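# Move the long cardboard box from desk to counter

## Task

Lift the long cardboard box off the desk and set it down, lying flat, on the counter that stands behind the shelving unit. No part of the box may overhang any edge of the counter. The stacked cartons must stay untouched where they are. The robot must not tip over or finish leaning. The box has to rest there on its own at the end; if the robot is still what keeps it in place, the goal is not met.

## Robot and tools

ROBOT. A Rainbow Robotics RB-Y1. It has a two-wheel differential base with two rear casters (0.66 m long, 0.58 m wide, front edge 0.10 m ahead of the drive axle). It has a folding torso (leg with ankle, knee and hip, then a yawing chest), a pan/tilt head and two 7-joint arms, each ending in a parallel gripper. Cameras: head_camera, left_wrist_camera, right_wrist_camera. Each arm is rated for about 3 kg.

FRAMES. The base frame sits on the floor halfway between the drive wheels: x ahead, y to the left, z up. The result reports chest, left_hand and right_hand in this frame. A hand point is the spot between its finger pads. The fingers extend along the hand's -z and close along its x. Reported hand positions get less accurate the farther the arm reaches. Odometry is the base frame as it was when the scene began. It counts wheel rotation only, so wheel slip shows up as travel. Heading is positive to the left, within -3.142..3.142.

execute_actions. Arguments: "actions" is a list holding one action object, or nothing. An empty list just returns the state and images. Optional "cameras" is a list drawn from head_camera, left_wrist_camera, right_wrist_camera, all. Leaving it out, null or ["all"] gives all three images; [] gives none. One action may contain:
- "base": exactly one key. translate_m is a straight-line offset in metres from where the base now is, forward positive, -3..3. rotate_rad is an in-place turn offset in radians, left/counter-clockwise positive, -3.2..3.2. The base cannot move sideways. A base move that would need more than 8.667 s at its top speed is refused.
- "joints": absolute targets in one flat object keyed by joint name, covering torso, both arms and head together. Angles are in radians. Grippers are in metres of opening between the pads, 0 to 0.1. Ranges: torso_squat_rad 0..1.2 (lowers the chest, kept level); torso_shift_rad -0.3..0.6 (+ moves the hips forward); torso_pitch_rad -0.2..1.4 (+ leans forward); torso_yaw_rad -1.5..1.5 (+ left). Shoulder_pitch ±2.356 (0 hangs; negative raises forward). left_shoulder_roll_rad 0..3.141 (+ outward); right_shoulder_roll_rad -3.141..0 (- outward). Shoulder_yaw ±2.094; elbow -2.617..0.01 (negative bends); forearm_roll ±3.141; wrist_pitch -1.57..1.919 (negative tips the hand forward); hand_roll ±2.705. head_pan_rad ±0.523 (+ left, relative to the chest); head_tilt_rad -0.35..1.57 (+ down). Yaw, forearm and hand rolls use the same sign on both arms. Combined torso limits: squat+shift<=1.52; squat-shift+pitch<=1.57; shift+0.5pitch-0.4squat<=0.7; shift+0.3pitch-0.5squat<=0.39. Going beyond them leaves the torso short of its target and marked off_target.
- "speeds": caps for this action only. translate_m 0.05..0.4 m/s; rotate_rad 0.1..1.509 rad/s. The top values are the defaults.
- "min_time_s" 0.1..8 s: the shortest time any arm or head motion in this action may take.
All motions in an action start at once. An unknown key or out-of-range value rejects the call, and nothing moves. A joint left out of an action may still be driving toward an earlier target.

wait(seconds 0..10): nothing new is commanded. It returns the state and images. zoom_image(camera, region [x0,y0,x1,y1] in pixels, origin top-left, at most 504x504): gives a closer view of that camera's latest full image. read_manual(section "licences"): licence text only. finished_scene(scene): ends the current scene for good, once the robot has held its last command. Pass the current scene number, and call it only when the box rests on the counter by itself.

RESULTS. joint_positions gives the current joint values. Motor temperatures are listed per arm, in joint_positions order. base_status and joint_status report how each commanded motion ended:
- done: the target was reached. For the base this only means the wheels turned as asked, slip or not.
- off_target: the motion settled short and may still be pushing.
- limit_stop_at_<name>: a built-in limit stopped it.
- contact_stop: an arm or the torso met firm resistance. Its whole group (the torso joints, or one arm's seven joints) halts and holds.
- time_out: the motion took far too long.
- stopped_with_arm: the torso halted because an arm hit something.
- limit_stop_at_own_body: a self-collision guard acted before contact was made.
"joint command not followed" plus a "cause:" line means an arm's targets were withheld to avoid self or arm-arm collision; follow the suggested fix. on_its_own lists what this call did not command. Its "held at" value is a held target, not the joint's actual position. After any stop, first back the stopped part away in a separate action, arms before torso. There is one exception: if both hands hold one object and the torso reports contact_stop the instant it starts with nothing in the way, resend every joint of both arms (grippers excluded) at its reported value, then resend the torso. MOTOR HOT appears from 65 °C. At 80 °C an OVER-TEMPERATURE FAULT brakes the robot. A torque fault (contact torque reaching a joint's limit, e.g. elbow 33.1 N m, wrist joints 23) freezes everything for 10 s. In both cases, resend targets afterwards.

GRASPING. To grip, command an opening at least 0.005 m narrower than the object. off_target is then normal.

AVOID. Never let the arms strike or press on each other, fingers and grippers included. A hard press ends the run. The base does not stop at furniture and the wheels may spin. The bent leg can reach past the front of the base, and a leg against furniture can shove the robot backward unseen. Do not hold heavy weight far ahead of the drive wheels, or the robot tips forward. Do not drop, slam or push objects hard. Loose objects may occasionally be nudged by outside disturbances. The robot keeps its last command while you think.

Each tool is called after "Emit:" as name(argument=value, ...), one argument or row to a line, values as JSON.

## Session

Emit:
execute_actions(
  actions=[],
)

Scene clock: 0.00 s.
Motor temperatures (°C, as the motors report them): left_arm=[39 35 32 38 39 45 35] | right_arm=[37 35 39 41 44 47 39]
base_odometry: x=+0.000 y=+0.000 heading=+0.000 (m, m, rad; odometry frame)
base_status: not commanded
joint_positions: torso_squat_rad=+0.350 torso_shift_rad=+0.000 torso_pitch_rad=+0.000 torso_yaw_rad=+0.000 left_shoulder_pitch_rad=-0.001 left_shoulder_roll_rad=+0.024 left_shoulder_yaw_rad=+0.015 left_elbow_rad=-0.203 left_forearm_roll_rad=-0.031 left_wrist_pitch_rad=+0.036 left_hand_roll_rad=+0.019 left_gripper_m=+0.100 right_shoulder_pitch_rad=-0.006 right_shoulder_roll_rad=-0.052 right_shoulder_yaw_rad=-0.004 right_elbow_rad=-0.130 right_forearm_roll_rad=-0.006 right_wrist_pitch_rad=-0.048 right_hand_roll_rad=-0.026 right_gripper_m=+0.100 head_pan_rad=-0.001 head_tilt_rad=+0.401
joint_status: not commanded
chest: x=-0.2281 y=+0.0002 z=+1.2475 quat_wxyz=(+1.000, +0.000, +0.000, +0.000) (m; base frame)
left_hand: x=-0.1369 y=+0.2397 z=+0.5675 quat_wxyz=(+0.996, +0.013, -0.084, +0.000) (m; base frame)
right_hand: x=-0.1500 y=-0.2593 z=+0.5682 quat_wxyz=(+0.995, -0.024, -0.092, -0.015) (m; base frame)
pictures: head_camera, left_wrist_camera, right_wrist_camera
Images, in order (width x height): head_camera 896x504, left_wrist_camera 644x364, right_wrist_camera 644x364.

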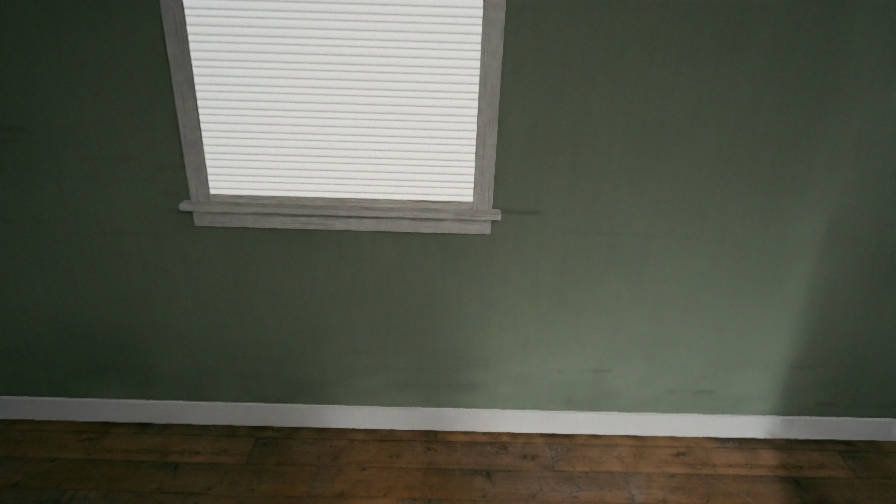

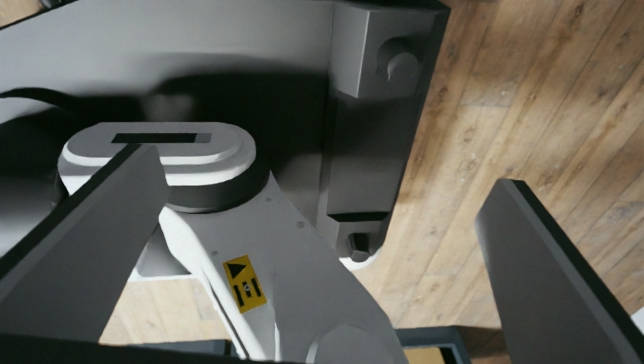

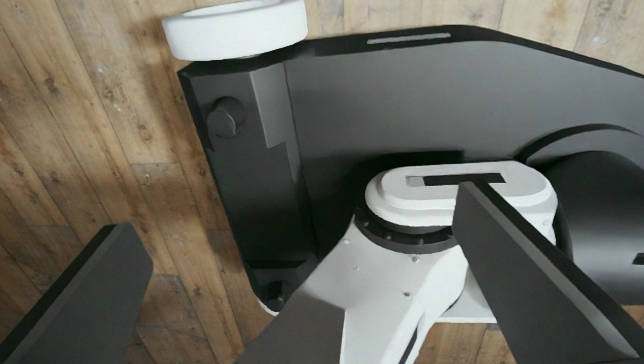

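Emit:
execute_actions(
  actions=[
    {"base":{"rotate_rad":1.55},"joints":{"head_tilt_rad":0.3}},
  ],
  cameras=["head_camera"],
)

Emit:
execute_actions(
  actions=[
    {"base":{"rotate_rad":1.3}},
  ],
  cameras=["head_camera"],
)

Emit:
execute_actions(
  actions=[
    {"base":{"rotate_rad":1.3}},
  ],
  cameras=["head_camera"],
)

Emit:
execute_actions(
  actions=[
    {"base":{"rotate_rad":1.2}},
  ],
  cameras=["head_camera"],
)

Scene clock: 4.00 s.
Motor temperatures (°C, as the motors report them): left_arm=[39 35 32 38 39 45 35] | right_arm=[37 35 39 41 44 47 39]
base_odometry: x=+0.000 y=+0.000 heading=+1.549 (m, m, rad; odometry frame)
base_status: done
joint_positions: torso_squat_rad=+0.350 torso_shift_rad=+0.000 torso_pitch_rad=+0.000 torso_yaw_rad=+0.000 left_shoulder_pitch_rad=-0.001 left_shoulder_roll_rad=+0.024 left_shoulder_yaw_rad=+0.015 left_elbow_rad=-0.203 left_forearm_roll_rad=-0.031 left_wrist_pitch_rad=+0.036 left_hand_roll_rad=+0.019 left_gripper_m=+0.100 right_shoulder_pitch_rad=-0.006 right_shoulder_roll_rad=-0.052 right_shoulder_yaw_rad=-0.004 right_elbow_rad=-0.130 right_forearm_roll_rad=-0.006 right_wrist_pitch_rad=-0.048 right_hand_roll_rad=-0.026 right_gripper_m=+0.100 head_pan_rad=-0.001 head_tilt_rad=+0.300
joint_status: all done
chest: x=-0.2282 y=+0.0001 z=+1.2475 quat_wxyz=(+1.000, +0.000, +0.000, +0.000) (m; base frame)
left_hand: x=-0.1369 y=+0.2397 z=+0.5675 quat_wxyz=(+0.996, +0.014, -0.084, +0.000) (m; base frame)
right_hand: x=-0.1500 y=-0.2593 z=+0.5681 quat_wxyz=(+0.995, -0.024, -0.092, -0.015) (m; base frame)
pictures: head_camera
Images, in order (width x height): head_camera 896x504.

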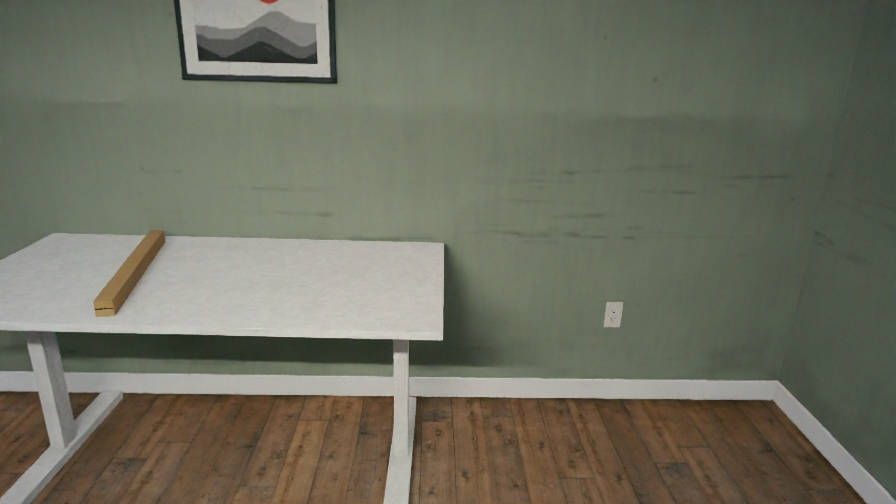

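Scene clock: 7.60 s.
Motor temperatures (°C, as the motors report them): left_arm=[39 35 32 38 39 45 35] | right_arm=[37 35 39 41 44 47 39]
base_odometry: x=+0.000 y=+0.000 heading=+2.849 (m, m, rad; odometry frame)
base_status: done
joint_positions: torso_squat_rad=+0.350 torso_shift_rad=+0.000 torso_pitch_rad=+0.000 torso_yaw_rad=+0.000 left_shoulder_pitch_rad=-0.001 left_shoulder_roll_rad=+0.024 left_shoulder_yaw_rad=+0.015 left_elbow_rad=-0.203 left_forearm_roll_rad=-0.031 left_wrist_pitch_rad=+0.036 left_hand_roll_rad=+0.019 left_gripper_m=+0.100 right_shoulder_pitch_rad=-0.006 right_shoulder_roll_rad=-0.052 right_shoulder_yaw_rad=-0.004 right_elbow_rad=-0.130 right_forearm_roll_rad=-0.006 right_wrist_pitch_rad=-0.048 right_hand_roll_rad=-0.026 right_gripper_m=+0.100 head_pan_rad=-0.001 head_tilt_rad=+0.300
joint_status: not commanded
chest: x=-0.2282 y=+0.0001 z=+1.2475 quat_wxyz=(+1.000, +0.000, +0.000, +0.000) (m; base frame)
left_hand: x=-0.1369 y=+0.2397 z=+0.5675 quat_wxyz=(+0.996, +0.014, -0.084, +0.000) (m; base frame)
right_hand: x=-0.1500 y=-0.2593 z=+0.5681 quat_wxyz=(+0.995, -0.024, -0.092, -0.015) (m; base frame)
pictures: head_camera
Images, in order (width x height): head_camera 896x504.

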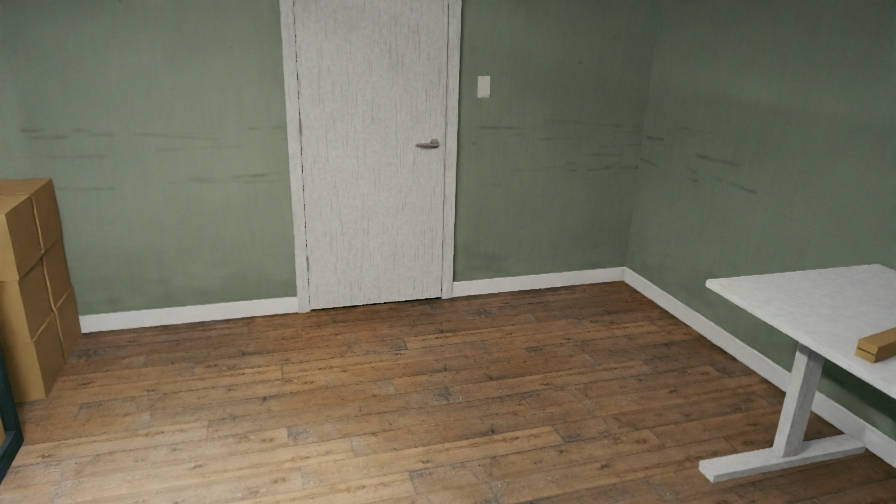

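Scene clock: 11.20 s.
Motor temperatures (°C, as the motors report them): left_arm=[39 35 32 38 39 45 35] | right_arm=[37 35 39 41 44 47 39]
base_odometry: x=+0.000 y=+0.000 heading=-2.135 (m, m, rad; odometry frame)
base_status: done
joint_positions: torso_squat_rad=+0.350 torso_shift_rad=+0.000 torso_pitch_rad=+0.000 torso_yaw_rad=+0.000 left_shoulder_pitch_rad=-0.001 left_shoulder_roll_rad=+0.024 left_shoulder_yaw_rad=+0.015 left_elbow_rad=-0.203 left_forearm_roll_rad=-0.031 left_wrist_pitch_rad=+0.036 left_hand_roll_rad=+0.019 left_gripper_m=+0.100 right_shoulder_pitch_rad=-0.006 right_shoulder_roll_rad=-0.052 right_shoulder_yaw_rad=-0.004 right_elbow_rad=-0.130 right_forearm_roll_rad=-0.006 right_wrist_pitch_rad=-0.048 right_hand_roll_rad=-0.026 right_gripper_m=+0.100 head_pan_rad=-0.001 head_tilt_rad=+0.300
joint_status: not commanded
chest: x=-0.2282 y=+0.0001 z=+1.2475 quat_wxyz=(+1.000, +0.000, +0.000, +0.000) (m; base frame)
left_hand: x=-0.1369 y=+0.2397 z=+0.5675 quat_wxyz=(+0.996, +0.014, -0.084, +0.000) (m; base frame)
right_hand: x=-0.1500 y=-0.2593 z=+0.5681 quat_wxyz=(+0.995, -0.024, -0.092, -0.015) (m; base frame)
pictures: head_camera
Images, in order (width x height): head_camera 896x504.

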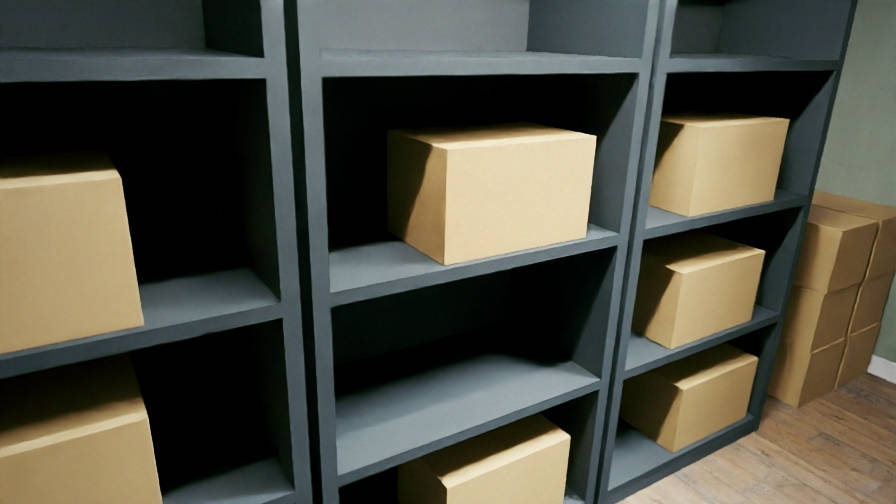

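Scene clock: 14.77 s.
Motor temperatures (°C, as the motors report them): left_arm=[39 35 32 38 39 45 35] | right_arm=[37 35 39 41 44 47 39]
base_odometry: x=+0.000 y=+0.000 heading=-0.936 (m, m, rad; odometry frame)
base_status: done
joint_positions: torso_squat_rad=+0.350 torso_shift_rad=+0.000 torso_pitch_rad=+0.000 torso_yaw_rad=+0.000 left_shoulder_pitch_rad=-0.001 left_shoulder_roll_rad=+0.024 left_shoulder_yaw_rad=+0.015 left_elbow_rad=-0.203 left_forearm_roll_rad=-0.031 left_wrist_pitch_rad=+0.036 left_hand_roll_rad=+0.019 left_gripper_m=+0.100 right_shoulder_pitch_rad=-0.006 right_shoulder_roll_rad=-0.052 right_shoulder_yaw_rad=-0.004 right_elbow_rad=-0.130 right_forearm_roll_rad=-0.006 right_wrist_pitch_rad=-0.048 right_hand_roll_rad=-0.026 right_gripper_m=+0.100 head_pan_rad=-0.001 head_tilt_rad=+0.300
joint_status: not commanded
chest: x=-0.2282 y=+0.0001 z=+1.2475 quat_wxyz=(+1.000, +0.000, +0.000, +0.000) (m; base frame)
left_hand: x=-0.1369 y=+0.2397 z=+0.5675 quat_wxyz=(+0.996, +0.013, -0.084, +0.000) (m; base frame)
right_hand: x=-0.1500 y=-0.2593 z=+0.5681 quat_wxyz=(+0.995, -0.024, -0.092, -0.015) (m; base frame)
pictures: head_camera
Images, in order (width x height): head_camera 896x504.

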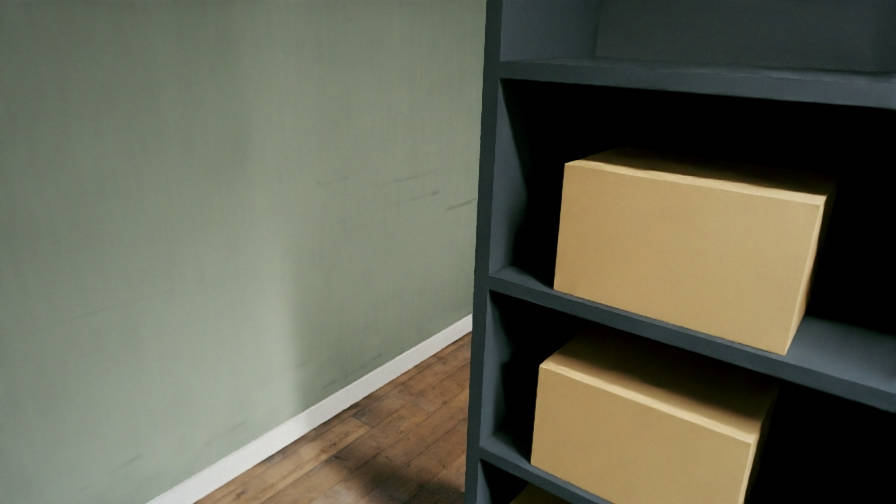

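Emit:
execute_actions(
  actions=[
    {"base":{"rotate_rad":-2.205}},
  ],
  cameras=[],
)

Emit:
execute_actions(
  actions=[
    {"base":{"translate_m":1.55}},
  ],
  cameras=[],
)

Emit:
execute_actions(
  actions=[
    {"base":{"rotate_rad":-1.571},"joints":{"head_tilt_rad":0.4,"head_pan_rad":-0.1,"torso_shift_rad":0.3,"torso_pitch_rad":0.5,"right_shoulder_pitch_rad":-1.4,"right_shoulder_roll_rad":-0.62,"right_shoulder_yaw_rad":0,"right_elbow_rad":-1.0,"right_forearm_roll_rad":-0.5,"right_wrist_pitch_rad":1.85,"right_hand_roll_rad":-1.57,"left_shoulder_pitch_rad":0.3,"left_elbow_rad":-0.3}},
  ],
  cameras=[],
)

Emit:
execute_actions(
  actions=[
    {"base":{"translate_m":0.75},"joints":{"head_tilt_rad":0.2}},
  ],
)

Scene clock: 19.63 s.
Motor temperatures (°C, as the motors report them): left_arm=[39 35 32 38 39 45 35] | right_arm=[37 35 39 41 44 47 39]
base_odometry: x=+0.000 y=+0.000 heading=-3.140 (m, m, rad; odometry frame)
base_status: done
joint_positions: torso_squat_rad=+0.350 torso_shift_rad=+0.000 torso_pitch_rad=+0.000 torso_yaw_rad=+0.000 left_shoulder_pitch_rad=-0.001 left_shoulder_roll_rad=+0.024 left_shoulder_yaw_rad=+0.015 left_elbow_rad=-0.203 left_forearm_roll_rad=-0.031 left_wrist_pitch_rad=+0.036 left_hand_roll_rad=+0.019 left_gripper_m=+0.100 right_shoulder_pitch_rad=-0.006 right_shoulder_roll_rad=-0.052 right_shoulder_yaw_rad=-0.004 right_elbow_rad=-0.130 right_forearm_roll_rad=-0.006 right_wrist_pitch_rad=-0.048 right_hand_roll_rad=-0.026 right_gripper_m=+0.100 head_pan_rad=-0.001 head_tilt_rad=+0.300
joint_status: not commanded
chest: x=-0.2282 y=+0.0002 z=+1.2475 quat_wxyz=(+1.000, +0.000, +0.000, +0.000) (m; base frame)
left_hand: x=-0.1369 y=+0.2397 z=+0.5675 quat_wxyz=(+0.996, +0.013, -0.084, +0.000) (m; base frame)
right_hand: x=-0.1500 y=-0.2593 z=+0.5682 quat_wxyz=(+0.995, -0.024, -0.092, -0.015) (m; base frame)
pictures: none
No camera images: the call's "cameras" was empty. Leave "cameras" out to get every camera's image.

Scene clock: 25.03 s.
Motor temperatures (°C, as the motors report them): left_arm=[39 35 32 38 39 45 35] | right_arm=[37 35 39 41 44 47 39]
base_odometry: x=-1.550 y=-0.002 heading=-3.141 (m, m, rad; odometry frame)
base_status: done
joint_positions: torso_squat_rad=+0.350 torso_shift_rad=+0.000 torso_pitch_rad=+0.000 torso_yaw_rad=+0.000 left_shoulder_pitch_rad=-0.001 left_shoulder_roll_rad=+0.024 left_shoulder_yaw_rad=+0.015 left_elbow_rad=-0.203 left_forearm_roll_rad=-0.031 left_wrist_pitch_rad=+0.036 left_hand_roll_rad=+0.019 left_gripper_m=+0.100 right_shoulder_pitch_rad=-0.006 right_shoulder_roll_rad=-0.052 right_shoulder_yaw_rad=-0.004 right_elbow_rad=-0.130 right_forearm_roll_rad=-0.006 right_wrist_pitch_rad=-0.048 right_hand_roll_rad=-0.026 right_gripper_m=+0.100 head_pan_rad=-0.001 head_tilt_rad=+0.300
joint_status: not commanded
chest: x=-0.2281 y=+0.0002 z=+1.2475 quat_wxyz=(+1.000, +0.000, +0.000, +0.000) (m; base frame)
left_hand: x=-0.1368 y=+0.2397 z=+0.5675 quat_wxyz=(+0.996, +0.013, -0.084, +0.000) (m; base frame)
right_hand: x=-0.1500 y=-0.2593 z=+0.5681 quat_wxyz=(+0.995, -0.024, -0.092, -0.015) (m; base frame)
pictures: none
No camera images: the call's "cameras" was empty. Leave "cameras" out to get every camera's image.

Scene clock: 28.90 s.
Motor temperatures (°C, as the motors report them): left_arm=[39 35 32 38 39 45 35] | right_arm=[37 35 39 41 44 47 39]
base_odometry: x=-1.550 y=-0.002 heading=+1.572 (m, m, rad; odometry frame)
base_status: done
joint_positions: torso_squat_rad=+0.350 torso_shift_rad=+0.300 torso_pitch_rad=+0.500 torso_yaw_rad=+0.000 left_shoulder_pitch_rad=+0.300 left_shoulder_roll_rad=+0.024 left_shoulder_yaw_rad=+0.015 left_elbow_rad=-0.300 left_forearm_roll_rad=-0.031 left_wrist_pitch_rad=+0.036 left_hand_roll_rad=+0.019 left_gripper_m=+0.100 right_shoulder_pitch_rad=-1.400 right_shoulder_roll_rad=-0.620 right_shoulder_yaw_rad=+0.000 right_elbow_rad=-1.000 right_forearm_roll_rad=-0.500 right_wrist_pitch_rad=+1.850 right_hand_roll_rad=-1.570 right_gripper_m=+0.100 head_pan_rad=-0.100 head_tilt_rad=+0.400
joint_status: all done
chest: x=+0.1147 y=+0.0001 z=+1.1802 quat_wxyz=(+0.969, +0.000, +0.247, +0.000) (m; base frame)
left_hand: x=-0.2817 y=+0.2433 z=+0.6218 quat_wxyz=(+0.965, +0.032, +0.257, +0.042) (m; base frame)
right_hand: x=+0.6587 y=-0.2765 z=+0.9639 quat_wxyz=(+0.750, +0.025, -0.023, -0.661) (m; base frame)
pictures: none
No camera images: the call's "cameras" was empty. Leave "cameras" out to get every camera's image.

Scene clock: 32.13 s.
Motor temperatures (°C, as the motors report them): left_arm=[39 35 32 38 39 45 35] | right_arm=[37 35 39 41 44 47 39]
base_odometry: x=-1.551 y=+0.748 heading=+1.572 (m, m, rad; odometry frame)
base_status: done
joint_positions: torso_squat_rad=+0.350 torso_shift_rad=+0.300 torso_pitch_rad=+0.500 torso_yaw_rad=+0.000 left_shoulder_pitch_rad=+0.300 left_shoulder_roll_rad=+0.024 left_shoulder_yaw_rad=+0.015 left_elbow_rad=-0.300 left_forearm_roll_rad=-0.031 left_wrist_pitch_rad=+0.036 left_hand_roll_rad=+0.019 left_gripper_m=+0.100 right_shoulder_pitch_rad=-1.400 right_shoulder_roll_rad=-0.620 right_shoulder_yaw_rad=+0.000 right_elbow_rad=-1.000 right_forearm_roll_rad=-0.500 right_wrist_pitch_rad=+1.850 right_hand_roll_rad=-1.570 right_gripper_m=+0.100 head_pan_rad=-0.100 head_tilt_rad=+0.200
joint_status: all done
chest: x=+0.1147 y=+0.0001 z=+1.1802 quat_wxyz=(+0.969, +0.000, +0.247, +0.000) (m; base frame)
left_hand: x=-0.2816 y=+0.2433 z=+0.6218 quat_wxyz=(+0.965, +0.032, +0.257, +0.042) (m; base frame)
right_hand: x=+0.6586 y=-0.2765 z=+0.9638 quat_wxyz=(+0.750, +0.025, -0.023, -0.661) (m; base frame)
pictures: head_camera, left_wrist_camera, right_wrist_camera
Images, in order (width x height): head_camera 896x504, left_wrist_camera 644x364, right_wrist_camera 644x364.

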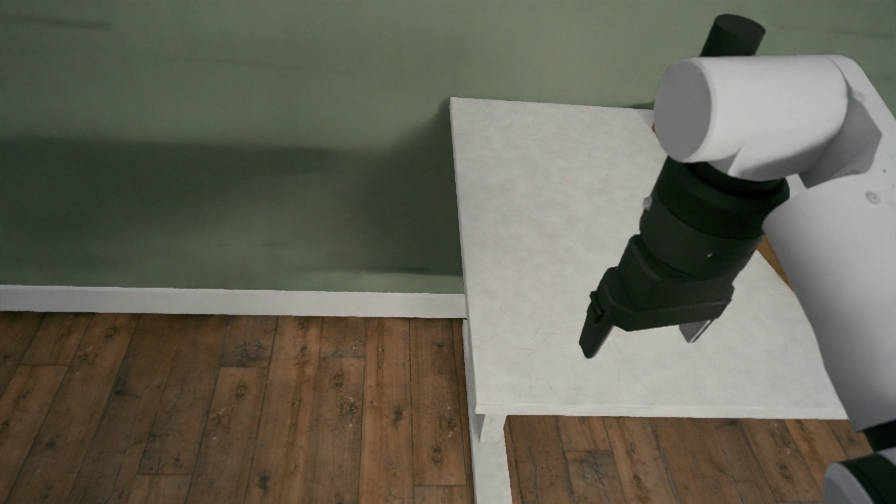

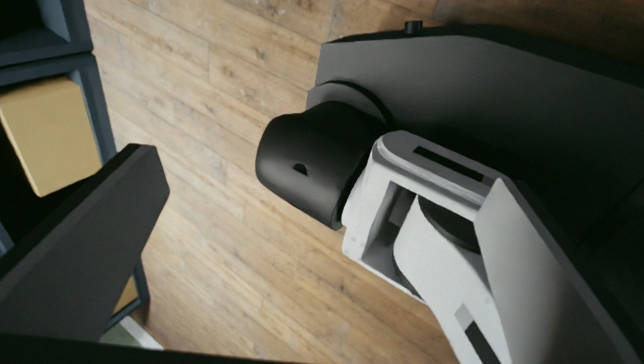

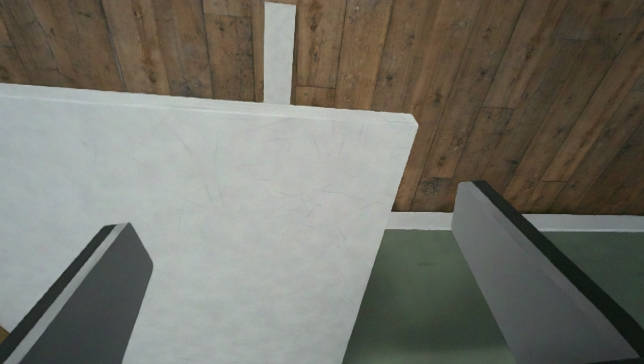

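Emit:
execute_actions(
  actions=[
    {"base":{"translate_m":-0.5}},
  ],
  cameras=[],
)

Emit:
execute_actions(
  actions=[
    {"base":{"rotate_rad":-0.7}},
  ],
  cameras=[],
)

Emit:
execute_actions(
  actions=[
    {"base":{"translate_m":0.62}},
  ],
  cameras=[],
)

Emit:
execute_actions(
  actions=[
    {"base":{"rotate_rad":0.7}},
  ],
  cameras=[],
)

Emit:
execute_actions(
  actions=[
    {"base":{"translate_m":0.45},"joints":{"head_tilt_rad":0.4}},
  ],
)

Scene clock: 35.17 s.
Motor temperatures (°C, as the motors report them): left_arm=[39 35 32 38 39 45 35] | right_arm=[37 35 39 41 44 47 39]
base_odometry: x=-1.550 y=+0.248 heading=+1.573 (m, m, rad; odometry frame)
base_status: done
joint_positions: torso_squat_rad=+0.350 torso_shift_rad=+0.300 torso_pitch_rad=+0.500 torso_yaw_rad=+0.000 left_shoulder_pitch_rad=+0.300 left_shoulder_roll_rad=+0.024 left_shoulder_yaw_rad=+0.015 left_elbow_rad=-0.300 left_forearm_roll_rad=-0.031 left_wrist_pitch_rad=+0.036 left_hand_roll_rad=+0.019 left_gripper_m=+0.100 right_shoulder_pitch_rad=-1.400 right_shoulder_roll_rad=-0.620 right_shoulder_yaw_rad=+0.000 right_elbow_rad=-1.000 right_forearm_roll_rad=-0.500 right_wrist_pitch_rad=+1.850 right_hand_roll_rad=-1.570 right_gripper_m=+0.100 head_pan_rad=-0.100 head_tilt_rad=+0.200
joint_status: not commanded
chest: x=+0.1146 y=+0.0001 z=+1.1802 quat_wxyz=(+0.969, +0.000, +0.247, +0.000) (m; base frame)
left_hand: x=-0.2816 y=+0.2433 z=+0.6217 quat_wxyz=(+0.965, +0.032, +0.257, +0.042) (m; base frame)
right_hand: x=+0.6586 y=-0.2765 z=+0.9639 quat_wxyz=(+0.750, +0.025, -0.023, -0.661) (m; base frame)
pictures: none
No camera images: the call's "cameras" was empty. Leave "cameras" out to get every camera's image.

Scene clock: 37.90 s.
Motor temperatures (°C, as the motors report them): left_arm=[39 35 32 38 39 45 35] | right_arm=[37 35 39 41 44 47 39]
base_odometry: x=-1.550 y=+0.248 heading=+0.874 (m, m, rad; odometry frame)
base_status: done
joint_positions: torso_squat_rad=+0.350 torso_shift_rad=+0.300 torso_pitch_rad=+0.500 torso_yaw_rad=+0.000 left_shoulder_pitch_rad=+0.300 left_shoulder_roll_rad=+0.024 left_shoulder_yaw_rad=+0.015 left_elbow_rad=-0.300 left_forearm_roll_rad=-0.031 left_wrist_pitch_rad=+0.036 left_hand_roll_rad=+0.019 left_gripper_m=+0.100 right_shoulder_pitch_rad=-1.400 right_shoulder_roll_rad=-0.620 right_shoulder_yaw_rad=+0.000 right_elbow_rad=-1.000 right_forearm_roll_rad=-0.500 right_wrist_pitch_rad=+1.850 right_hand_roll_rad=-1.570 right_gripper_m=+0.100 head_pan_rad=-0.100 head_tilt_rad=+0.200
joint_status: not commanded
chest: x=+0.1146 y=+0.0001 z=+1.1802 quat_wxyz=(+0.969, +0.000, +0.247, +0.000) (m; base frame)
left_hand: x=-0.2816 y=+0.2433 z=+0.6217 quat_wxyz=(+0.965, +0.032, +0.257, +0.042) (m; base frame)
right_hand: x=+0.6586 y=-0.2765 z=+0.9639 quat_wxyz=(+0.749, +0.025, -0.023, -0.661) (m; base frame)
pictures: none
No camera images: the call's "cameras" was empty. Leave "cameras" out to get every camera's image.

Scene clock: 41.00 s.
Motor temperatures (°C, as the motors report them): left_arm=[39 35 32 38 39 45 35] | right_arm=[37 35 39 41 44 47 39]
base_odometry: x=-1.152 y=+0.724 heading=+0.874 (m, m, rad; odometry frame)
base_status: done
joint_positions: torso_squat_rad=+0.350 torso_shift_rad=+0.300 torso_pitch_rad=+0.500 torso_yaw_rad=+0.000 left_shoulder_pitch_rad=+0.300 left_shoulder_roll_rad=+0.024 left_shoulder_yaw_rad=+0.015 left_elbow_rad=-0.300 left_forearm_roll_rad=-0.031 left_wrist_pitch_rad=+0.036 left_hand_roll_rad=+0.019 left_gripper_m=+0.100 right_shoulder_pitch_rad=-1.400 right_shoulder_roll_rad=-0.620 right_shoulder_yaw_rad=+0.000 right_elbow_rad=-1.000 right_forearm_roll_rad=-0.500 right_wrist_pitch_rad=+1.850 right_hand_roll_rad=-1.570 right_gripper_m=+0.100 head_pan_rad=-0.100 head_tilt_rad=+0.200
joint_status: not commanded
chest: x=+0.1147 y=+0.0001 z=+1.1802 quat_wxyz=(+0.969, +0.000, +0.247, +0.000) (m; base frame)
left_hand: x=-0.2816 y=+0.2433 z=+0.6218 quat_wxyz=(+0.965, +0.032, +0.257, +0.042) (m; base frame)
right_hand: x=+0.6586 y=-0.2765 z=+0.9638 quat_wxyz=(+0.749, +0.025, -0.023, -0.661) (m; base frame)
pictures: none
No camera images: the call's "cameras" was empty. Leave "cameras" out to get every camera's image.

Scene clock: 43.70 s.
Motor temperatures (°C, as the motors report them): left_arm=[39 35 32 38 39 45 35] | right_arm=[37 35 39 41 44 47 39]
base_odometry: x=-1.152 y=+0.724 heading=+1.574 (m, m, rad; odometry frame)
base_status: done
joint_positions: torso_squat_rad=+0.350 torso_shift_rad=+0.300 torso_pitch_rad=+0.500 torso_yaw_rad=+0.000 left_shoulder_pitch_rad=+0.300 left_shoulder_roll_rad=+0.024 left_shoulder_yaw_rad=+0.015 left_elbow_rad=-0.300 left_forearm_roll_rad=-0.031 left_wrist_pitch_rad=+0.036 left_hand_roll_rad=+0.019 left_gripper_m=+0.100 right_shoulder_pitch_rad=-1.400 right_shoulder_roll_rad=-0.620 right_shoulder_yaw_rad=+0.000 right_elbow_rad=-1.000 right_forearm_roll_rad=-0.500 right_wrist_pitch_rad=+1.850 right_hand_roll_rad=-1.570 right_gripper_m=+0.100 head_pan_rad=-0.100 head_tilt_rad=+0.200
joint_status: not commanded
chest: x=+0.1147 y=+0.0001 z=+1.1802 quat_wxyz=(+0.969, +0.000, +0.247, +0.000) (m; base frame)
left_hand: x=-0.2816 y=+0.2433 z=+0.6217 quat_wxyz=(+0.965, +0.032, +0.257, +0.042) (m; base frame)
right_hand: x=+0.6586 y=-0.2765 z=+0.9638 quat_wxyz=(+0.750, +0.025, -0.023, -0.661) (m; base frame)
pictures: none
No camera images: the call's "cameras" was empty. Leave "cameras" out to get every camera's image.

Scene clock: 46.27 s.
Motor temperatures (°C, as the motors report them): left_arm=[39 35 32 38 39 45 35] | right_arm=[37 35 39 41 44 47 39]
base_odometry: x=-1.154 y=+1.174 heading=+1.574 (m, m, rad; odometry frame)
base_status: done
joint_positions: torso_squat_rad=+0.350 torso_shift_rad=+0.300 torso_pitch_rad=+0.500 torso_yaw_rad=+0.000 left_shoulder_pitch_rad=+0.300 left_shoulder_roll_rad=+0.024 left_shoulder_yaw_rad=+0.015 left_elbow_rad=-0.300 left_forearm_roll_rad=-0.031 left_wrist_pitch_rad=+0.036 left_hand_roll_rad=+0.019 left_gripper_m=+0.100 right_shoulder_pitch_rad=-1.400 right_shoulder_roll_rad=-0.620 right_shoulder_yaw_rad=+0.000 right_elbow_rad=-1.000 right_forearm_roll_rad=-0.500 right_wrist_pitch_rad=+1.850 right_hand_roll_rad=-1.570 right_gripper_m=+0.100 head_pan_rad=-0.100 head_tilt_rad=+0.400
joint_status: all done
chest: x=+0.1147 y=+0.0001 z=+1.1802 quat_wxyz=(+0.969, +0.000, +0.247, +0.000) (m; base frame)
left_hand: x=-0.2816 y=+0.2433 z=+0.6217 quat_wxyz=(+0.965, +0.032, +0.257, +0.042) (m; base frame)
right_hand: x=+0.6586 y=-0.2765 z=+0.9638 quat_wxyz=(+0.749, +0.025, -0.023, -0.661) (m; base frame)
pictures: head_camera, left_wrist_camera, right_wrist_camera
Images, in order (width x height): head_camera 896x504, left_wrist_camera 644x364, right_wrist_camera 644x364.

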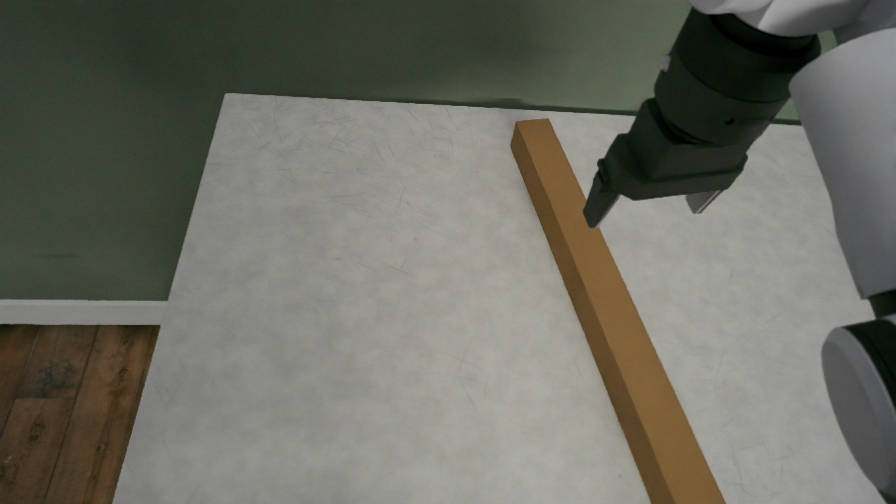

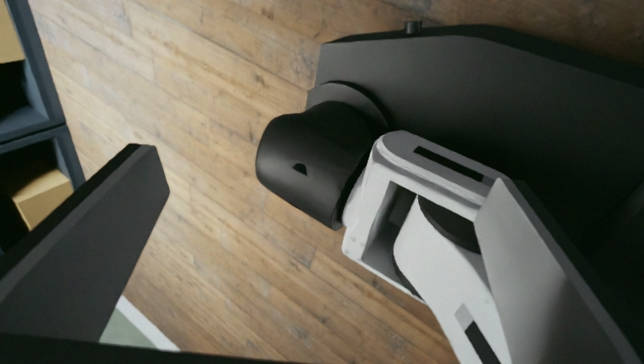

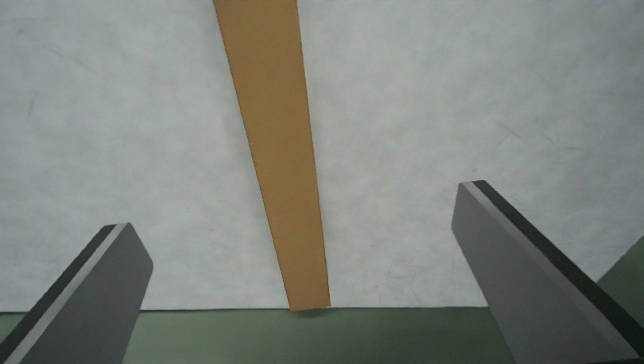

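Emit:
execute_actions(
  actions=[
    {"base":{"translate_m":0.15},"joints":{"torso_yaw_rad":0.05,"torso_squat_rad":0.58,"right_shoulder_pitch_rad":-1.2,"right_wrist_pitch_rad":1.66,"right_hand_roll_rad":-1.5},"min_time_s":1.5},
  ],
)

Scene clock: 48.20 s.
Motor temperatures (°C, as the motors report them): left_arm=[39 35 32 38 39 45 35] | right_arm=[37 35 39 41 44 47 39]
base_odometry: x=-1.154 y=+1.324 heading=+1.574 (m, m, rad; odometry frame)
base_status: done
joint_positions: torso_squat_rad=+0.580 torso_shift_rad=+0.300 torso_pitch_rad=+0.500 torso_yaw_rad=+0.050 left_shoulder_pitch_rad=+0.300 left_shoulder_roll_rad=+0.024 left_shoulder_yaw_rad=+0.015 left_elbow_rad=-0.300 left_forearm_roll_rad=-0.031 left_wrist_pitch_rad=+0.036 left_hand_roll_rad=+0.019 left_gripper_m=+0.100 right_shoulder_pitch_rad=-1.200 right_shoulder_roll_rad=-0.620 right_shoulder_yaw_rad=+0.000 right_elbow_rad=-1.000 right_forearm_roll_rad=-0.500 right_wrist_pitch_rad=+1.660 right_hand_roll_rad=-1.500 right_gripper_m=+0.100 head_pan_rad=-0.100 head_tilt_rad=+0.400
joint_status: all done
chest: x=+0.0934 y=+0.0001 z=+1.1114 quat_wxyz=(+0.969, +0.006, +0.247, +0.024) (m; base frame)
left_hand: x=-0.3134 y=+0.2390 z=+0.5587 quat_wxyz=(+0.963, +0.038, +0.257, +0.066) (m; base frame)
right_hand: x=+0.6273 y=-0.2824 z=+0.8003 quat_wxyz=(+0.767, +0.027, -0.022, -0.640) (m; base frame)
pictures: head_camera, left_wrist_camera, right_wrist_camera
Images, in order (width x height): head_camera 896x504, left_wrist_camera 644x364, right_wrist_camera 644x364.

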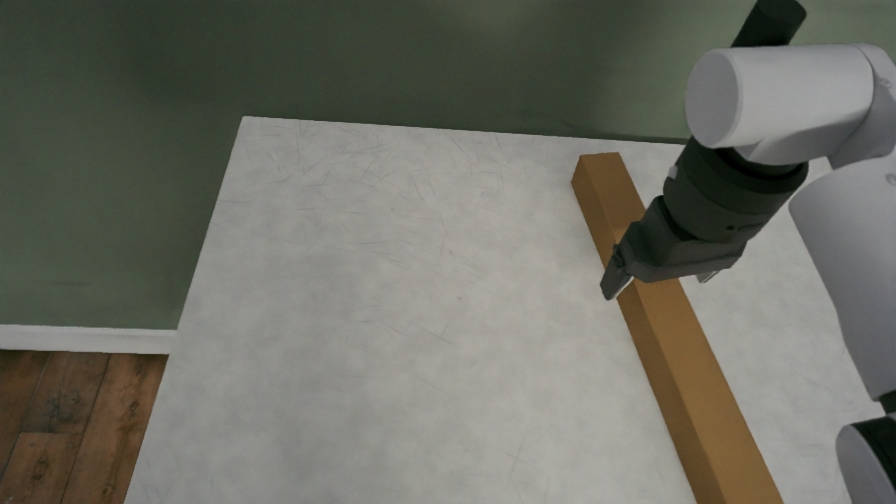

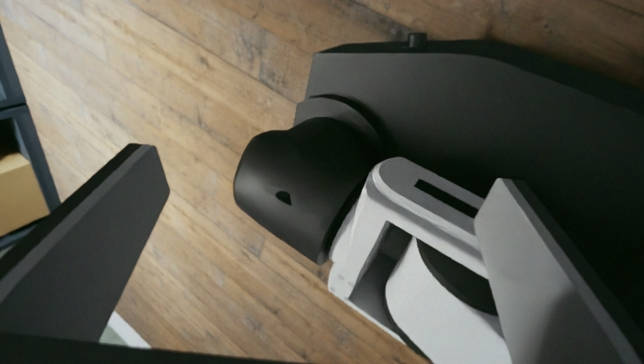

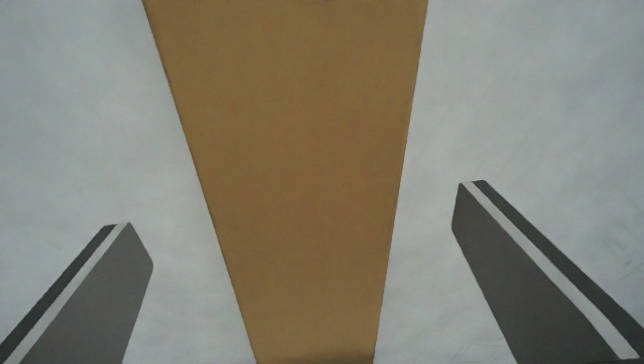

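Centered. Lower, grip, lift.

Emit:
execute_actions(
  actions=[
    {"joints":{"torso_squat_rad":0.68}},
  ],
  cameras=[],
)

Emit:
execute_actions(
  actions=[
    {"joints":{"right_gripper_m":0.03}},
  ],
  cameras=[],
)

Emit:
execute_actions(
  actions=[
    {"joints":{"torso_squat_rad":0.3,"head_tilt_rad":0.2}},
  ],
)

Scene clock: 49.40 s.
Motor temperatures (°C, as the motors report them): left_arm=[39 35 32 38 39 45 35] | right_arm=[37 35 39 41 44 47 39]
base_odometry: x=-1.154 y=+1.324 heading=+1.574 (m, m, rad; odometry frame)
base_status: not commanded
joint_positions: torso_squat_rad=+0.680 torso_shift_rad=+0.300 torso_pitch_rad=+0.499 torso_yaw_rad=+0.050 left_shoulder_pitch_rad=+0.300 left_shoulder_roll_rad=+0.024 left_shoulder_yaw_rad=+0.015 left_elbow_rad=-0.300 left_forearm_roll_rad=-0.031 left_wrist_pitch_rad=+0.036 left_hand_roll_rad=+0.019 left_gripper_m=+0.100 right_shoulder_pitch_rad=-1.201 right_shoulder_roll_rad=-0.620 right_shoulder_yaw_rad=+0.000 right_elbow_rad=-1.001 right_forearm_roll_rad=-0.500 right_wrist_pitch_rad=+1.660 right_hand_roll_rad=-1.500 right_gripper_m=+0.100 head_pan_rad=-0.100 head_tilt_rad=+0.400
joint_status: all done
chest: x=+0.0809 y=+0.0002 z=+1.0721 quat_wxyz=(+0.969, +0.006, +0.247, +0.024) (m; base frame)
left_hand: x=-0.3256 y=+0.2389 z=+0.5191 quat_wxyz=(+0.964, +0.038, +0.257, +0.066) (m; base frame)
right_hand: x=+0.6154 y=-0.2824 z=+0.7619 quat_wxyz=(+0.767, +0.028, -0.023, -0.640) (m; base frame)
pictures: none
No camera images: the call's "cameras" was empty. Leave "cameras" out to get every camera's image.

Scene clock: 50.60 s.
Motor temperatures (°C, as the motors report them): left_arm=[39 35 32 38 39 45 35] | right_arm=[37 35 39 41 44 47 39]
base_odometry: x=-1.154 y=+1.324 heading=+1.574 (m, m, rad; odometry frame)
base_status: not commanded
joint_positions: torso_squat_rad=+0.680 torso_shift_rad=+0.300 torso_pitch_rad=+0.499 torso_yaw_rad=+0.050 left_shoulder_pitch_rad=+0.300 left_shoulder_roll_rad=+0.024 left_shoulder_yaw_rad=+0.015 left_elbow_rad=-0.300 left_forearm_roll_rad=-0.031 left_wrist_pitch_rad=+0.036 left_hand_roll_rad=+0.019 left_gripper_m=+0.100 right_shoulder_pitch_rad=-1.201 right_shoulder_roll_rad=-0.621 right_shoulder_yaw_rad=+0.000 right_elbow_rad=-1.001 right_forearm_roll_rad=-0.500 right_wrist_pitch_rad=+1.660 right_hand_roll_rad=-1.500 right_gripper_m=+0.051 head_pan_rad=-0.100 head_tilt_rad=+0.400
joint_status: right_gripper_m off_target (ended at +0.051, target +0.030)
chest: x=+0.0809 y=+0.0002 z=+1.0721 quat_wxyz=(+0.969, +0.006, +0.247, +0.024) (m; base frame)
left_hand: x=-0.3256 y=+0.2389 z=+0.5191 quat_wxyz=(+0.964, +0.038, +0.257, +0.066) (m; base frame)
right_hand: x=+0.6154 y=-0.2826 z=+0.7620 quat_wxyz=(+0.767, +0.028, -0.023, -0.640) (m; base frame)
pictures: none
No camera images: the call's "cameras" was empty. Leave "cameras" out to get every camera's image.

Scene clock: 52.70 s.
Motor temperatures (°C, as the motors report them): left_arm=[39 35 32 38 39 45 35] | right_arm=[37 35 39 41 44 47 39]
base_odometry: x=-1.154 y=+1.324 heading=+1.574 (m, m, rad; odometry frame)
base_status: not commanded
joint_positions: torso_squat_rad=+0.300 torso_shift_rad=+0.300 torso_pitch_rad=+0.500 torso_yaw_rad=+0.050 left_shoulder_pitch_rad=+0.300 left_shoulder_roll_rad=+0.024 left_shoulder_yaw_rad=+0.015 left_elbow_rad=-0.300 left_forearm_roll_rad=-0.031 left_wrist_pitch_rad=+0.036 left_hand_roll_rad=+0.019 left_gripper_m=+0.100 right_shoulder_pitch_rad=-1.200 right_shoulder_roll_rad=-0.620 right_shoulder_yaw_rad=+0.000 right_elbow_rad=-1.000 right_forearm_roll_rad=-0.500 right_wrist_pitch_rad=+1.660 right_hand_roll_rad=-1.500 right_gripper_m=+0.051 head_pan_rad=-0.100 head_tilt_rad=+0.200
joint_status: all done
chest: x=+0.1180 y=+0.0002 z=+1.1909 quat_wxyz=(+0.969, +0.006, +0.247, +0.024) (m; base frame)
left_hand: x=-0.2889 y=+0.2390 z=+0.6382 quat_wxyz=(+0.963, +0.038, +0.257, +0.066) (m; base frame)
right_hand: x=+0.6519 y=-0.2827 z=+0.8798 quat_wxyz=(+0.767, +0.027, -0.022, -0.640) (m; base frame)
pictures: head_camera, left_wrist_camera, right_wrist_camera
Images, in order (width x height): head_camera 896x504, left_wrist_camera 644x364, right_wrist_camera 644x364.

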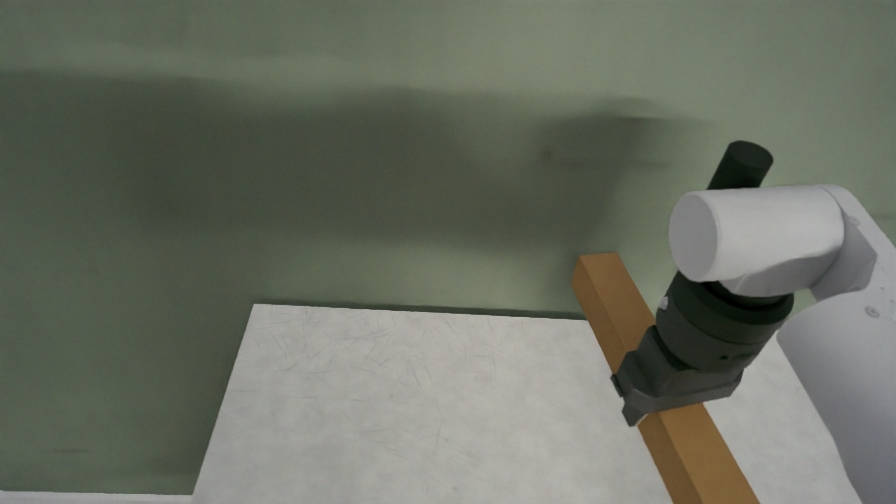

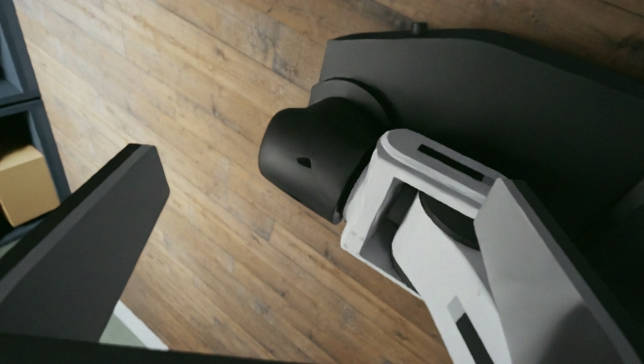

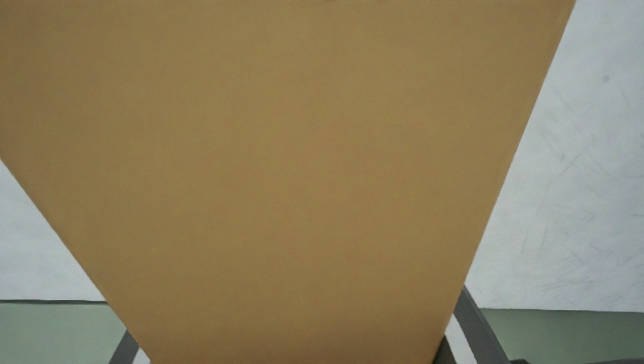

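Emit:
execute_actions(
  actions=[
    {"base":{"translate_m":-0.6}},
  ],
  cameras=[],
)

Emit:
execute_actions(
  actions=[
    {"base":{"rotate_rad":-1.574},"speeds":{"rotate_rad":0.8}},
  ],
  cameras=[],
)

Emit:
execute_actions(
  actions=[
    {"base":{"translate_m":1.4},"joints":{"head_tilt_rad":0.0,"head_pan_rad":-0.3}},
  ],
  cameras=["head_camera"],
)

Emit:
execute_actions(
  actions=[
    {"base":{"rotate_rad":-0.9},"speeds":{"rotate_rad":0.7},"joints":{"head_pan_rad":0,"head_tilt_rad":0.1}},
  ],
  cameras=["head_camera"],
)

Scene clock: 56.33 s.
Motor temperatures (°C, as the motors report them): left_arm=[39 35 32 38 39 45 35] | right_arm=[37 35 39 41 44 47 39]
base_odometry: x=-1.153 y=+0.724 heading=+1.573 (m, m, rad; odometry frame)
base_status: done
joint_positions: torso_squat_rad=+0.300 torso_shift_rad=+0.300 torso_pitch_rad=+0.500 torso_yaw_rad=+0.050 left_shoulder_pitch_rad=+0.300 left_shoulder_roll_rad=+0.024 left_shoulder_yaw_rad=+0.015 left_elbow_rad=-0.300 left_forearm_roll_rad=-0.031 left_wrist_pitch_rad=+0.036 left_hand_roll_rad=+0.019 left_gripper_m=+0.100 right_shoulder_pitch_rad=-1.200 right_shoulder_roll_rad=-0.620 right_shoulder_yaw_rad=+0.000 right_elbow_rad=-1.000 right_forearm_roll_rad=-0.500 right_wrist_pitch_rad=+1.660 right_hand_roll_rad=-1.500 right_gripper_m=+0.051 head_pan_rad=-0.100 head_tilt_rad=+0.200
joint_status: not commanded
chest: x=+0.1180 y=+0.0002 z=+1.1909 quat_wxyz=(+0.969, +0.006, +0.247, +0.024) (m; base frame)
left_hand: x=-0.2889 y=+0.2390 z=+0.6382 quat_wxyz=(+0.963, +0.038, +0.257, +0.066) (m; base frame)
right_hand: x=+0.6518 y=-0.2827 z=+0.8798 quat_wxyz=(+0.767, +0.027, -0.022, -0.640) (m; base frame)
pictures: none
No camera images: the call's "cameras" was empty. Leave "cameras" out to get every camera's image.

Scene clock: 60.23 s.
Motor temperatures (°C, as the motors report them): left_arm=[39 35 32 38 39 45 35] | right_arm=[37 35 39 41 44 47 39]
base_odometry: x=-1.153 y=+0.724 heading=-0.001 (m, m, rad; odometry frame)
base_status: done
joint_positions: torso_squat_rad=+0.300 torso_shift_rad=+0.300 torso_pitch_rad=+0.500 torso_yaw_rad=+0.050 left_shoulder_pitch_rad=+0.300 left_shoulder_roll_rad=+0.024 left_shoulder_yaw_rad=+0.015 left_elbow_rad=-0.300 left_forearm_roll_rad=-0.031 left_wrist_pitch_rad=+0.036 left_hand_roll_rad=+0.019 left_gripper_m=+0.100 right_shoulder_pitch_rad=-1.200 right_shoulder_roll_rad=-0.620 right_shoulder_yaw_rad=+0.000 right_elbow_rad=-1.000 right_forearm_roll_rad=-0.500 right_wrist_pitch_rad=+1.660 right_hand_roll_rad=-1.500 right_gripper_m=+0.051 head_pan_rad=-0.100 head_tilt_rad=+0.200
joint_status: not commanded
chest: x=+0.1180 y=+0.0001 z=+1.1909 quat_wxyz=(+0.969, +0.006, +0.247, +0.024) (m; base frame)
left_hand: x=-0.2889 y=+0.2390 z=+0.6382 quat_wxyz=(+0.963, +0.038, +0.257, +0.066) (m; base frame)
right_hand: x=+0.6518 y=-0.2826 z=+0.8797 quat_wxyz=(+0.767, +0.027, -0.022, -0.640) (m; base frame)
pictures: none
No camera images: the call's "cameras" was empty. Leave "cameras" out to get every camera's image.

Scene clock: 65.27 s.
Motor temperatures (°C, as the motors report them): left_arm=[39 35 32 38 39 45 35] | right_arm=[37 35 39 41 44 47 39]
base_odometry: x=+0.247 y=+0.722 heading=-0.001 (m, m, rad; odometry frame)
base_status: done
joint_positions: torso_squat_rad=+0.300 torso_shift_rad=+0.300 torso_pitch_rad=+0.500 torso_yaw_rad=+0.050 left_shoulder_pitch_rad=+0.300 left_shoulder_roll_rad=+0.024 left_shoulder_yaw_rad=+0.015 left_elbow_rad=-0.300 left_forearm_roll_rad=-0.031 left_wrist_pitch_rad=+0.036 left_hand_roll_rad=+0.019 left_gripper_m=+0.100 right_shoulder_pitch_rad=-1.200 right_shoulder_roll_rad=-0.620 right_shoulder_yaw_rad=+0.000 right_elbow_rad=-1.000 right_forearm_roll_rad=-0.500 right_wrist_pitch_rad=+1.660 right_hand_roll_rad=-1.500 right_gripper_m=+0.051 head_pan_rad=-0.300 head_tilt_rad=+0.000
joint_status: all done
chest: x=+0.1180 y=+0.0001 z=+1.1909 quat_wxyz=(+0.969, +0.006, +0.247, +0.024) (m; base frame)
left_hand: x=-0.2889 y=+0.2390 z=+0.6382 quat_wxyz=(+0.963, +0.038, +0.257, +0.066) (m; base frame)
right_hand: x=+0.6518 y=-0.2826 z=+0.8797 quat_wxyz=(+0.767, +0.027, -0.022, -0.640) (m; base frame)
pictures: head_camera
Images, in order (width x height): head_camera 896x504.

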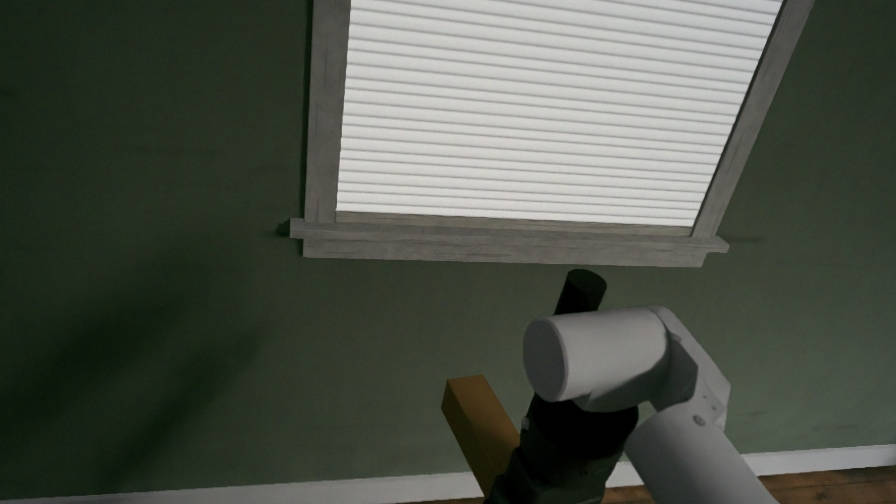

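Scene clock: 68.30 s.
Motor temperatures (°C, as the motors report them): left_arm=[39 35 32 38 39 45 35] | right_arm=[37 35 39 41 44 47 39]
base_odometry: x=+0.247 y=+0.722 heading=-0.900 (m, m, rad; odometry frame)
base_status: done
joint_positions: torso_squat_rad=+0.300 torso_shift_rad=+0.300 torso_pitch_rad=+0.500 torso_yaw_rad=+0.050 left_shoulder_pitch_rad=+0.300 left_shoulder_roll_rad=+0.024 left_shoulder_yaw_rad=+0.015 left_elbow_rad=-0.300 left_forearm_roll_rad=-0.031 left_wrist_pitch_rad=+0.036 left_hand_roll_rad=+0.019 left_gripper_m=+0.100 right_shoulder_pitch_rad=-1.200 right_shoulder_roll_rad=-0.620 right_shoulder_yaw_rad=+0.000 right_elbow_rad=-1.000 right_forearm_roll_rad=-0.500 right_wrist_pitch_rad=+1.660 right_hand_roll_rad=-1.500 right_gripper_m=+0.051 head_pan_rad=+0.000 head_tilt_rad=+0.100
joint_status: all done
chest: x=+0.1180 y=+0.0001 z=+1.1909 quat_wxyz=(+0.969, +0.006, +0.247, +0.024) (m; base frame)
left_hand: x=-0.2889 y=+0.2390 z=+0.6382 quat_wxyz=(+0.963, +0.038, +0.257, +0.066) (m; base frame)
right_hand: x=+0.6518 y=-0.2826 z=+0.8797 quat_wxyz=(+0.767, +0.027, -0.022, -0.640) (m; base frame)
pictures: head_camera
Images, in order (width x height): head_camera 896x504.

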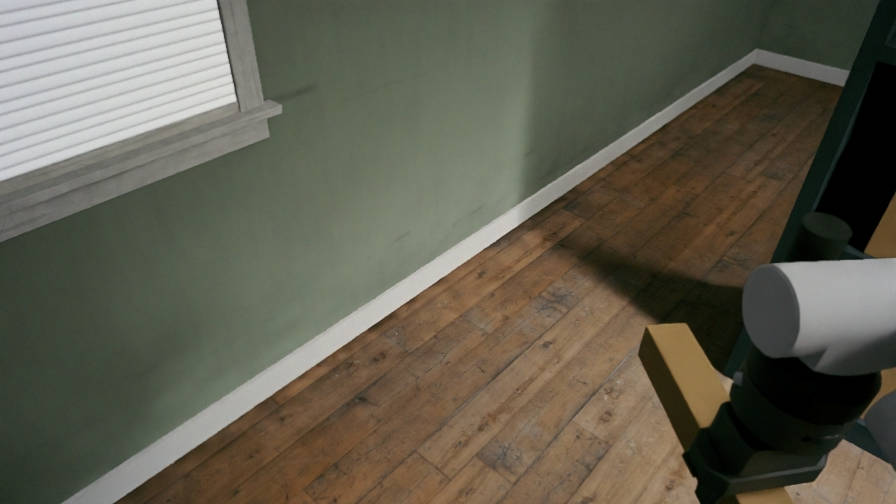

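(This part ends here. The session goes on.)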